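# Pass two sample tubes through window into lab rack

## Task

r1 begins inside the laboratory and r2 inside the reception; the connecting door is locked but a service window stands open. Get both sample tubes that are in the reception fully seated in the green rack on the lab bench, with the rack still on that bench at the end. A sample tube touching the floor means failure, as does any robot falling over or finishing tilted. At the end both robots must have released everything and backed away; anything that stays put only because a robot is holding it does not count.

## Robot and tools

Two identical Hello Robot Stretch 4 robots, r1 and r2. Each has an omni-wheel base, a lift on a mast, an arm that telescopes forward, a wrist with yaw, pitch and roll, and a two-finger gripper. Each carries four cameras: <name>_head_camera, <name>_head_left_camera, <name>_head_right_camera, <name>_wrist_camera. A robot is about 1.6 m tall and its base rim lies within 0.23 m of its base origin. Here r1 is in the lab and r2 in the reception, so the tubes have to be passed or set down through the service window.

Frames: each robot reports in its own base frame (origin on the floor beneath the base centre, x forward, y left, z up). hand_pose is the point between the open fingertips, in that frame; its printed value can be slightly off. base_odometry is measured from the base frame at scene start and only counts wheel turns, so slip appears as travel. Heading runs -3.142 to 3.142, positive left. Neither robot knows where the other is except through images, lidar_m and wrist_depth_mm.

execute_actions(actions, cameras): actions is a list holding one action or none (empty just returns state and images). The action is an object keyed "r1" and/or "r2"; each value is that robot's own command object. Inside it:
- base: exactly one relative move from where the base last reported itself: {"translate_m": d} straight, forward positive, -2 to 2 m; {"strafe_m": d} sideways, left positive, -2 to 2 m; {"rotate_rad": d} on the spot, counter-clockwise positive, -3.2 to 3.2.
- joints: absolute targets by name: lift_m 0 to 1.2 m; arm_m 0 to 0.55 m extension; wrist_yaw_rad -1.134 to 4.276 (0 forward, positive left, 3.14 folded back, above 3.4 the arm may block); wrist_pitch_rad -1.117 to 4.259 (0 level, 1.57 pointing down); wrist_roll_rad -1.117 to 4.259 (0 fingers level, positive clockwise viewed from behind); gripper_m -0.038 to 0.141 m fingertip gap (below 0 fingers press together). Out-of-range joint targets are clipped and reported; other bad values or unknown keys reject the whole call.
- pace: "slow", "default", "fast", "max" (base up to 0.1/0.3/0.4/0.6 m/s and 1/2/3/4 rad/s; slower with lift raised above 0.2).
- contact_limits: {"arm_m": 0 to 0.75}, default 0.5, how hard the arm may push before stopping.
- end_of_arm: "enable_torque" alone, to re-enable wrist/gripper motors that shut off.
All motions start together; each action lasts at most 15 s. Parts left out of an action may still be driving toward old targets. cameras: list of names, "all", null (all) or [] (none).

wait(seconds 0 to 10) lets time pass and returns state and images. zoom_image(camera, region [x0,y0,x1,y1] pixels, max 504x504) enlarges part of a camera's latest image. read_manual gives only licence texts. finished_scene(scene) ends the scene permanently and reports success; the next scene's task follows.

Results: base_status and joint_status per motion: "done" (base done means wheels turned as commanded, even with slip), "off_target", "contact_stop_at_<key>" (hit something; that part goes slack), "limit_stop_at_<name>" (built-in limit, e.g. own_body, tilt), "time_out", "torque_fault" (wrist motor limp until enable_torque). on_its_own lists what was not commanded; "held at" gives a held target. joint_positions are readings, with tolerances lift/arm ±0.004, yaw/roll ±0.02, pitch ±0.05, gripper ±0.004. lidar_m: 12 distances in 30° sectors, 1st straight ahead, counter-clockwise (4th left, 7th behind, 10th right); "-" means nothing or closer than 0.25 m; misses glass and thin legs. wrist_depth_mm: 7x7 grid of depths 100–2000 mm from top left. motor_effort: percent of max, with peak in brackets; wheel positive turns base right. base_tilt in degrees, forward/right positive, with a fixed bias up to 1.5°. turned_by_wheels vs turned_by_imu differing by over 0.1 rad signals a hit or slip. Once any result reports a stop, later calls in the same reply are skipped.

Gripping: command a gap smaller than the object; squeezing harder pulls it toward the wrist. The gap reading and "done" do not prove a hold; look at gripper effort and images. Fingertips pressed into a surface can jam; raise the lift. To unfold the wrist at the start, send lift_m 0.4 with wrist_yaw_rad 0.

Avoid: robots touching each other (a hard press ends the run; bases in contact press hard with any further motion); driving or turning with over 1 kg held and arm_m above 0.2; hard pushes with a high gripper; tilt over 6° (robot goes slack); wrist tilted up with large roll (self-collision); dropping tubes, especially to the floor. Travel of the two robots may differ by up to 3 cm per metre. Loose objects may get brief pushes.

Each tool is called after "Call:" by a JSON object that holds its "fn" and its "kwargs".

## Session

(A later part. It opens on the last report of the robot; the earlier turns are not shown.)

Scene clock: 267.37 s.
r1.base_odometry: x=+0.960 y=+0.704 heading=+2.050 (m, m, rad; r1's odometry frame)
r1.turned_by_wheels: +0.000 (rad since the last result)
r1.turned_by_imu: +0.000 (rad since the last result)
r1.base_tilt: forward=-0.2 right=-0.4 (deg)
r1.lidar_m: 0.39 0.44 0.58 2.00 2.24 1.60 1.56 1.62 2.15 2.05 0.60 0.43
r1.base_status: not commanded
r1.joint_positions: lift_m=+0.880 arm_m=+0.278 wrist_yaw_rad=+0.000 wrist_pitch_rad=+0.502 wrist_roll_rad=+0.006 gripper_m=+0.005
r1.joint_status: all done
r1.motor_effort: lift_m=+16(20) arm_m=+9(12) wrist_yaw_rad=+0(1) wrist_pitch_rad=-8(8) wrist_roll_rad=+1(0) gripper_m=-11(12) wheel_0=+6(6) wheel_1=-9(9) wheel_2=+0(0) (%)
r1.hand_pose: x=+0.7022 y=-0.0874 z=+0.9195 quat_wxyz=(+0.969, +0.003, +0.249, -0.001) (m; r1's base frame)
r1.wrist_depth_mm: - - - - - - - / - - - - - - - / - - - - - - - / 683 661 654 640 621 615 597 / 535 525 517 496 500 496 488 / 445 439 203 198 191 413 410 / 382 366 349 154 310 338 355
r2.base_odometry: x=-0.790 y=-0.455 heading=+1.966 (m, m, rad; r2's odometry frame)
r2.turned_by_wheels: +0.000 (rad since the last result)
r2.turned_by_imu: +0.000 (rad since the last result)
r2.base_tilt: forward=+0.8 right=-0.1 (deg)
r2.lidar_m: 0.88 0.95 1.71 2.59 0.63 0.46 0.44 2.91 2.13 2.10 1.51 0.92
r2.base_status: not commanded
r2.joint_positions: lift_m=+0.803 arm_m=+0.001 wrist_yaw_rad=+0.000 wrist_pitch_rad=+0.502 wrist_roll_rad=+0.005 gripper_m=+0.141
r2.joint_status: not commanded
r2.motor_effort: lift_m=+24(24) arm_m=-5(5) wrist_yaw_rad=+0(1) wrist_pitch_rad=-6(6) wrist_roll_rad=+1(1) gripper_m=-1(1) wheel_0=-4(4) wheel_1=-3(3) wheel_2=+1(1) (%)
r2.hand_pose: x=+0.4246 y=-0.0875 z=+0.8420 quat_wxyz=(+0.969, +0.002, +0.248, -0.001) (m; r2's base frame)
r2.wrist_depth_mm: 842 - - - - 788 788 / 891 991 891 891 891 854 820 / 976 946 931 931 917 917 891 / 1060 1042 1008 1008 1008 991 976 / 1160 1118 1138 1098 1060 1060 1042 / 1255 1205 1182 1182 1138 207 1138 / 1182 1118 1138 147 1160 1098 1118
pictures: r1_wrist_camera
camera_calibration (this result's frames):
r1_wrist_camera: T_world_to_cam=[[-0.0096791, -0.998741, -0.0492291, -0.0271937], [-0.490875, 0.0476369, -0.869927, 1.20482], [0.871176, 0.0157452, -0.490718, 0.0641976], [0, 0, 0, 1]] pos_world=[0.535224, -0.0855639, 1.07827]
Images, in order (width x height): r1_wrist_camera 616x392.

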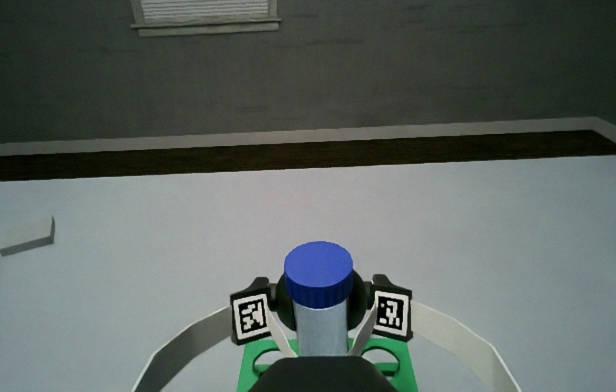

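Call:
{"fn": "execute_actions", "kwargs": {"actions": [{"r1":{"base":{"strafe_m":-0.004},"pace":"slow"}}], "cameras": []}}

Call:
{"fn": "execute_actions", "kwargs": {"actions": [{"r1":{"joints":{"lift_m":0.848},"pace":"slow"}}], "cameras": ["r1_wrist_camera"]}}

Scene clock: 270.63 s.
r1.base_odometry: x=+0.964 y=+0.706 heading=+2.050 (m, m, rad; r1's odometry frame)
r1.turned_by_wheels: +0.000 (rad since the last result)
r1.turned_by_imu: -0.001 (rad since the last result)
r1.base_tilt: forward=-0.3 right=-0.4 (deg)
r1.lidar_m: 0.40 0.42 0.60 2.04 2.25 1.62 1.57 1.62 2.14 2.03 0.60 0.41
r1.base_status: done
r1.joint_positions: lift_m=+0.880 arm_m=+0.278 wrist_yaw_rad=+0.000 wrist_pitch_rad=+0.502 wrist_roll_rad=+0.006 gripper_m=+0.005
r1.joint_status: not commanded
r1.motor_effort: lift_m=+17(17) arm_m=+9(9) wrist_yaw_rad=+0(1) wrist_pitch_rad=-8(8) wrist_roll_rad=+2(1) gripper_m=-11(11) wheel_0=+6(8) wheel_1=-8(11) wheel_2=+0(1) (%)
r1.hand_pose: x=+0.7022 y=-0.0874 z=+0.9195 quat_wxyz=(+0.969, +0.003, +0.249, -0.001) (m; r1's base frame)
r1.wrist_depth_mm: - - - - - - - / - - - - - - - / - - - - - - - / 676 668 654 634 627 615 597 / 535 525 521 492 500 496 488 / 445 436 203 198 191 415 410 / 379 364 338 154 310 340 355
r2.base_odometry: x=-0.790 y=-0.455 heading=+1.966 (m, m, rad; r2's odometry frame)
r2.turned_by_wheels: +0.000 (rad since the last result)
r2.turned_by_imu: -0.001 (rad since the last result)
r2.base_tilt: forward=+0.7 right=-0.2 (deg)
r2.lidar_m: 0.88 0.97 1.70 2.58 0.63 0.46 0.45 2.90 2.13 2.09 1.50 0.93
r2.base_status: not commanded
r2.joint_positions: lift_m=+0.803 arm_m=+0.001 wrist_yaw_rad=+0.000 wrist_pitch_rad=+0.502 wrist_roll_rad=+0.005 gripper_m=+0.141
r2.joint_status: not commanded
r2.motor_effort: lift_m=+24(24) arm_m=-5(5) wrist_yaw_rad=+0(0) wrist_pitch_rad=-6(5) wrist_roll_rad=+0(1) gripper_m=+0(2) wheel_0=-4(4) wheel_1=-3(3) wheel_2=+1(2) (%)
r2.hand_pose: x=+0.4246 y=-0.0875 z=+0.8420 quat_wxyz=(+0.969, +0.002, +0.248, -0.001) (m; r2's base frame)
r2.wrist_depth_mm: 842 - - - - 798 778 / 904 976 917 904 878 842 820 / 946 960 946 931 931 904 891 / 1042 1042 1025 1025 976 976 960 / 1138 1138 1118 1098 1060 1042 1042 / 1255 1182 1182 1182 1138 208 1160 / 1160 1138 1160 147 1118 1118 1118
pictures: none
No camera images: the call's "cameras" was empty. Leave "cameras" out to get every camera's image.

Scene clock: 271.73 s.
r1.base_odometry: x=+0.964 y=+0.706 heading=+2.050 (m, m, rad; r1's odometry frame)
r1.turned_by_wheels: +0.000 (rad since the last result)
r1.turned_by_imu: +0.000 (rad since the last result)
r1.base_tilt: forward=+0.0 right=-0.5 (deg)
r1.lidar_m: 0.39 0.43 0.59 2.02 2.25 1.63 1.55 1.63 2.15 2.04 0.59 0.43
r1.base_status: not commanded
r1.joint_positions: lift_m=+0.848 arm_m=+0.278 wrist_yaw_rad=+0.000 wrist_pitch_rad=+0.503 wrist_roll_rad=+0.006 gripper_m=+0.005
r1.joint_status: all done
r1.motor_effort: lift_m=+17(13) arm_m=+9(9) wrist_yaw_rad=+1(1) wrist_pitch_rad=-9(8) wrist_roll_rad=+1(1) gripper_m=-13(12) wheel_0=+6(6) wheel_1=-8(8) wheel_2=+0(0) (%)
r1.hand_pose: x=+0.7022 y=-0.0874 z=+0.8875 quat_wxyz=(+0.969, +0.003, +0.249, -0.001) (m; r1's base frame)
r1.wrist_depth_mm: - - - - - - - / - - - - - - - / - - - - - - - / 609 597 585 574 559 549 539 / 484 477 469 442 452 445 436 / 402 394 195 198 191 373 370 / 342 329 276 153 264 304 319
r2.base_odometry: x=-0.790 y=-0.455 heading=+1.966 (m, m, rad; r2's odometry frame)
r2.turned_by_wheels: +0.000 (rad since the last result)
r2.turned_by_imu: +0.000 (rad since the last result)
r2.base_tilt: forward=+0.9 right=-0.2 (deg)
r2.lidar_m: 0.89 0.96 1.70 2.59 0.64 0.47 0.44 2.91 2.15 2.10 1.51 0.93
r2.base_status: not commanded
r2.joint_positions: lift_m=+0.803 arm_m=+0.001 wrist_yaw_rad=+0.000 wrist_pitch_rad=+0.502 wrist_roll_rad=+0.005 gripper_m=+0.141
r2.joint_status: not commanded
r2.motor_effort: lift_m=+24(24) arm_m=-4(5) wrist_yaw_rad=+1(0) wrist_pitch_rad=-5(5) wrist_roll_rad=+2(1) gripper_m=-2(3) wheel_0=-4(4) wheel_1=-3(3) wheel_2=+1(1) (%)
r2.hand_pose: x=+0.4246 y=-0.0875 z=+0.8420 quat_wxyz=(+0.969, +0.002, +0.248, -0.001) (m; r2's base frame)
r2.wrist_depth_mm: 866 - - - - 809 788 / 891 976 904 904 891 842 842 / 960 946 946 917 917 891 904 / 1025 1042 1008 1008 991 960 976 / 1138 1098 1118 1118 1078 1060 1042 / 1255 1182 1160 1205 1160 208 1160 / 1182 1118 1138 147 1138 1078 1138
pictures: r1_wrist_camera
camera_calibration (this result's frames):
r1_wrist_camera: T_world_to_cam=[[-0.00967953, -0.998741, -0.0492292, -0.0287689], [-0.490887, 0.047637, -0.86992, 1.17697], [0.87117, 0.0157455, -0.49073, 0.048505], [0, 0, 0, 1]] pos_world=[0.535227, -0.0855639, 1.04626]
Images, in order (width x height): r1_wrist_camera 616x392.

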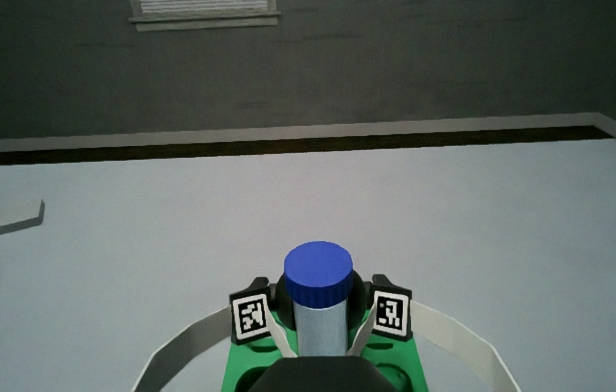

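Call:
{"fn": "execute_actions", "kwargs": {"actions": [{"r1":{"joints":{"lift_m":0.82},"pace":"slow"}}], "cameras": ["r1_wrist_camera"]}}

Call:
{"fn": "execute_actions", "kwargs": {"actions": [{"r1":{"joints":{"gripper_m":0.05},"pace":"slow"}}], "cameras": []}}

Call:
{"fn": "execute_actions", "kwargs": {"actions": [{"r1":{"joints":{"arm_m":0.03},"pace":"slow"}}], "cameras": ["r1_wrist_camera"]}}

Scene clock: 275.47 s.
r1.base_odometry: x=+0.964 y=+0.706 heading=+2.050 (m, m, rad; r1's odometry frame)
r1.turned_by_wheels: +0.000 (rad since the last result)
r1.turned_by_imu: -0.001 (rad since the last result)
r1.base_tilt: forward=-0.2 right=-0.4 (deg)
r1.lidar_m: 0.40 0.43 0.57 2.04 2.24 1.63 1.56 1.62 2.14 2.04 0.60 0.44
r1.base_status: not commanded
r1.joint_positions: lift_m=+0.820 arm_m=+0.278 wrist_yaw_rad=+0.000 wrist_pitch_rad=+0.503 wrist_roll_rad=+0.006 gripper_m=+0.005
r1.joint_status: all done
r1.motor_effort: lift_m=+17(16) arm_m=+9(8) wrist_yaw_rad=+1(1) wrist_pitch_rad=-8(8) wrist_roll_rad=+0(1) gripper_m=-11(12) wheel_0=+6(6) wheel_1=-8(8) wheel_2=+0(0) (%)
r1.hand_pose: x=+0.7022 y=-0.0874 z=+0.8595 quat_wxyz=(+0.969, +0.003, +0.249, -0.001) (m; r1's base frame)
r1.wrist_depth_mm: - - - - - - - / - - - - - - - / - - - 683 668 647 634 / 549 539 525 517 504 492 488 / 436 430 421 227 407 402 394 / 359 355 195 198 191 336 332 / 307 297 251 153 224 274 287
r2.base_odometry: x=-0.790 y=-0.455 heading=+1.966 (m, m, rad; r2's odometry frame)
r2.turned_by_wheels: +0.000 (rad since the last result)
r2.turned_by_imu: -0.001 (rad since the last result)
r2.base_tilt: forward=+0.7 right=-0.2 (deg)
r2.lidar_m: 0.91 0.95 1.68 2.58 0.61 0.46 0.45 2.90 2.12 2.10 1.51 0.94
r2.base_status: not commanded
r2.joint_positions: lift_m=+0.803 arm_m=+0.001 wrist_yaw_rad=+0.000 wrist_pitch_rad=+0.502 wrist_roll_rad=+0.005 gripper_m=+0.141
r2.joint_status: not commanded
r2.motor_effort: lift_m=+24(24) arm_m=-5(5) wrist_yaw_rad=+0(0) wrist_pitch_rad=-5(5) wrist_roll_rad=-2(2) gripper_m=+1(0) wheel_0=-4(4) wheel_1=-3(3) wheel_2=+1(2) (%)
r2.hand_pose: x=+0.4246 y=-0.0875 z=+0.8420 quat_wxyz=(+0.969, +0.002, +0.248, -0.001) (m; r2's base frame)
r2.wrist_depth_mm: 842 - - - - 788 788 / 904 991 904 891 891 842 842 / 946 960 931 931 931 904 891 / 1025 1042 1008 1008 991 976 960 / 1160 1118 1118 1078 1078 1060 1025 / 1281 1205 1160 1182 1138 208 1160 / 1182 1138 1138 147 1118 1118 1138
pictures: r1_wrist_camera
camera_calibration (this result's frames):
r1_wrist_camera: T_world_to_cam=[[-0.00967947, -0.998741, -0.0492291, -0.0301473], [-0.490887, 0.0476369, -0.86992, 1.15262], [0.87117, 0.0157455, -0.490729, 0.0347641], [0, 0, 0, 1]] pos_world=[0.535228, -0.0855639, 1.01826]
Images, in order (width x height): r1_wrist_camera 616x392.

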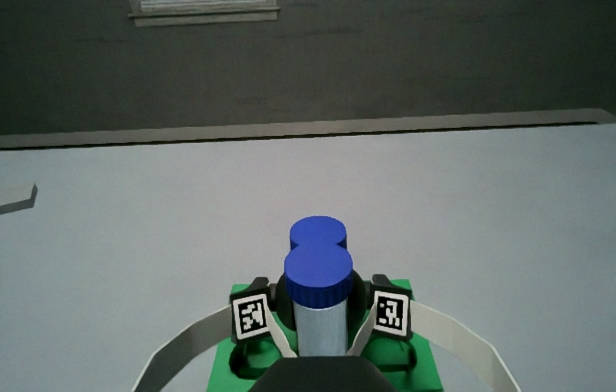

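Scene clock: 277.40 s.
r1.base_odometry: x=+0.964 y=+0.706 heading=+2.050 (m, m, rad; r1's odometry frame)
r1.turned_by_wheels: +0.000 (rad since the last result)
r1.turned_by_imu: +0.000 (rad since the last result)
r1.base_tilt: forward=-0.1 right=-0.4 (deg)
r1.lidar_m: 0.39 0.43 0.59 2.03 2.24 1.65 1.57 1.63 2.15 2.03 0.61 0.42
r1.base_status: not commanded
r1.joint_positions: lift_m=+0.820 arm_m=+0.278 wrist_yaw_rad=+0.000 wrist_pitch_rad=+0.503 wrist_roll_rad=+0.006 gripper_m=+0.050
r1.joint_status: all done
r1.motor_effort: lift_m=+17(17) arm_m=+9(9) wrist_yaw_rad=+1(1) wrist_pitch_rad=-9(10) wrist_roll_rad=+3(1) gripper_m=-5(12) wheel_0=+6(5) wheel_1=-8(8) wheel_2=+0(0) (%)
r1.hand_pose: x=+0.7022 y=-0.0874 z=+0.8594 quat_wxyz=(+0.969, +0.003, +0.249, -0.001) (m; r1's base frame)
r1.wrist_depth_mm: - - - - - - - / - - - - - - - / - - - 683 668 647 634 / 544 539 525 517 508 496 488 / 436 430 421 229 407 399 397 / 359 355 204 200 195 336 332 / 309 303 245 144 228 276 287
r2.base_odometry: x=-0.790 y=-0.455 heading=+1.966 (m, m, rad; r2's odometry frame)
r2.turned_by_wheels: +0.000 (rad since the last result)
r2.turned_by_imu: -0.001 (rad since the last result)
r2.base_tilt: forward=+0.8 right=-0.2 (deg)
r2.lidar_m: 0.89 0.96 1.71 2.59 0.64 0.47 0.45 2.93 2.12 2.09 1.53 0.92
r2.base_status: not commanded
r2.joint_positions: lift_m=+0.803 arm_m=+0.001 wrist_yaw_rad=+0.000 wrist_pitch_rad=+0.502 wrist_roll_rad=+0.005 gripper_m=+0.141
r2.joint_status: not commanded
r2.motor_effort: lift_m=+24(24) arm_m=-4(4) wrist_yaw_rad=+0(1) wrist_pitch_rad=-5(5) wrist_roll_rad=-1(1) gripper_m=-2(2) wheel_0=-4(4) wheel_1=-3(3) wheel_2=+2(2) (%)
r2.hand_pose: x=+0.4246 y=-0.0875 z=+0.8420 quat_wxyz=(+0.969, +0.002, +0.248, -0.001) (m; r2's base frame)
r2.wrist_depth_mm: 854 - - - - 798 778 / 891 976 891 891 891 842 831 / 960 946 946 931 917 917 891 / 1078 1042 1025 1008 991 960 946 / 1160 1118 1098 1078 1078 1042 1060 / 1229 1182 1182 1182 1138 207 1160 / 1160 1138 1160 147 1118 1118 1160
pictures: none
No camera images: the call's "cameras" was empty. Leave "cameras" out to get every camera's image.

Scene clock: 281.20 s.
r1.base_odometry: x=+0.964 y=+0.706 heading=+2.050 (m, m, rad; r1's odometry frame)
r1.turned_by_wheels: +0.000 (rad since the last result)
r1.turned_by_imu: -0.001 (rad since the last result)
r1.base_tilt: forward=-0.1 right=-0.4 (deg)
r1.lidar_m: 0.39 0.41 0.59 2.02 2.24 1.63 1.56 1.64 2.15 2.03 0.58 0.43
r1.base_status: not commanded
r1.joint_positions: lift_m=+0.820 arm_m=+0.032 wrist_yaw_rad=+0.000 wrist_pitch_rad=+0.503 wrist_roll_rad=+0.006 gripper_m=+0.050
r1.joint_status: all done
r1.motor_effort: lift_m=+17(17) arm_m=-9(7) wrist_yaw_rad=+0(1) wrist_pitch_rad=-8(9) wrist_roll_rad=+0(1) gripper_m=-2(2) wheel_0=+6(7) wheel_1=-8(8) wheel_2=+0(0) (%)
r1.hand_pose: x=+0.4553 y=-0.0874 z=+0.8595 quat_wxyz=(+0.969, +0.003, +0.249, -0.001) (m; r1's base frame)
r1.wrist_depth_mm: - - - - - - - / - - - - - - - / 750 732 707 500 676 654 640 / 554 544 535 459 488 496 488 / 366 415 424 415 410 402 397 / 351 357 204 345 195 340 334 / 310 306 293 144 294 277 289
r2.base_odometry: x=-0.790 y=-0.455 heading=+1.966 (m, m, rad; r2's odometry frame)
r2.turned_by_wheels: +0.000 (rad since the last result)
r2.turned_by_imu: -0.001 (rad since the last result)
r2.base_tilt: forward=+1.0 right=-0.1 (deg)
r2.lidar_m: 0.89 0.94 1.69 2.59 0.64 0.45 0.46 2.90 2.13 2.10 1.51 0.92
r2.base_status: not commanded
r2.joint_positions: lift_m=+0.803 arm_m=+0.001 wrist_yaw_rad=+0.000 wrist_pitch_rad=+0.502 wrist_roll_rad=+0.005 gripper_m=+0.141
r2.joint_status: not commanded
r2.motor_effort: lift_m=+24(24) arm_m=-5(5) wrist_yaw_rad=+0(0) wrist_pitch_rad=-4(6) wrist_roll_rad=+1(0) gripper_m=+0(2) wheel_0=-4(4) wheel_1=-3(3) wheel_2=+1(1) (%)
r2.hand_pose: x=+0.4246 y=-0.0875 z=+0.8420 quat_wxyz=(+0.969, +0.002, +0.248, -0.001) (m; r2's base frame)
r2.wrist_depth_mm: 854 - - - - 788 788 / 891 1008 891 891 878 842 831 / 991 960 931 946 917 917 878 / 1042 1025 1008 1008 976 991 960 / 1160 1118 1098 1078 1078 1078 1025 / 1255 1182 1160 1205 1160 208 1160 / 1182 1138 1160 147 1138 1118 1138
pictures: r1_wrist_camera
camera_calibration (this result's frames):
r1_wrist_camera: T_world_to_cam=[[-0.00968436, -0.998741, -0.0492283, -0.0325372], [-0.490967, 0.0476371, -0.869875, 1.03138], [0.871125, 0.0157452, -0.49081, 0.249964], [0, 0, 0, 1]] pos_world=[0.288308, -0.0855639, 1.01825]
Images, in order (width x height): r1_wrist_camera 616x392.

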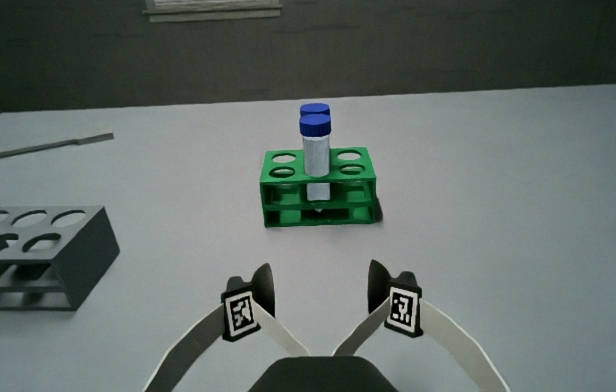

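Call:
{"fn": "finished_scene", "kwargs": {"scene": 2}}

The scene is finished: the task was done.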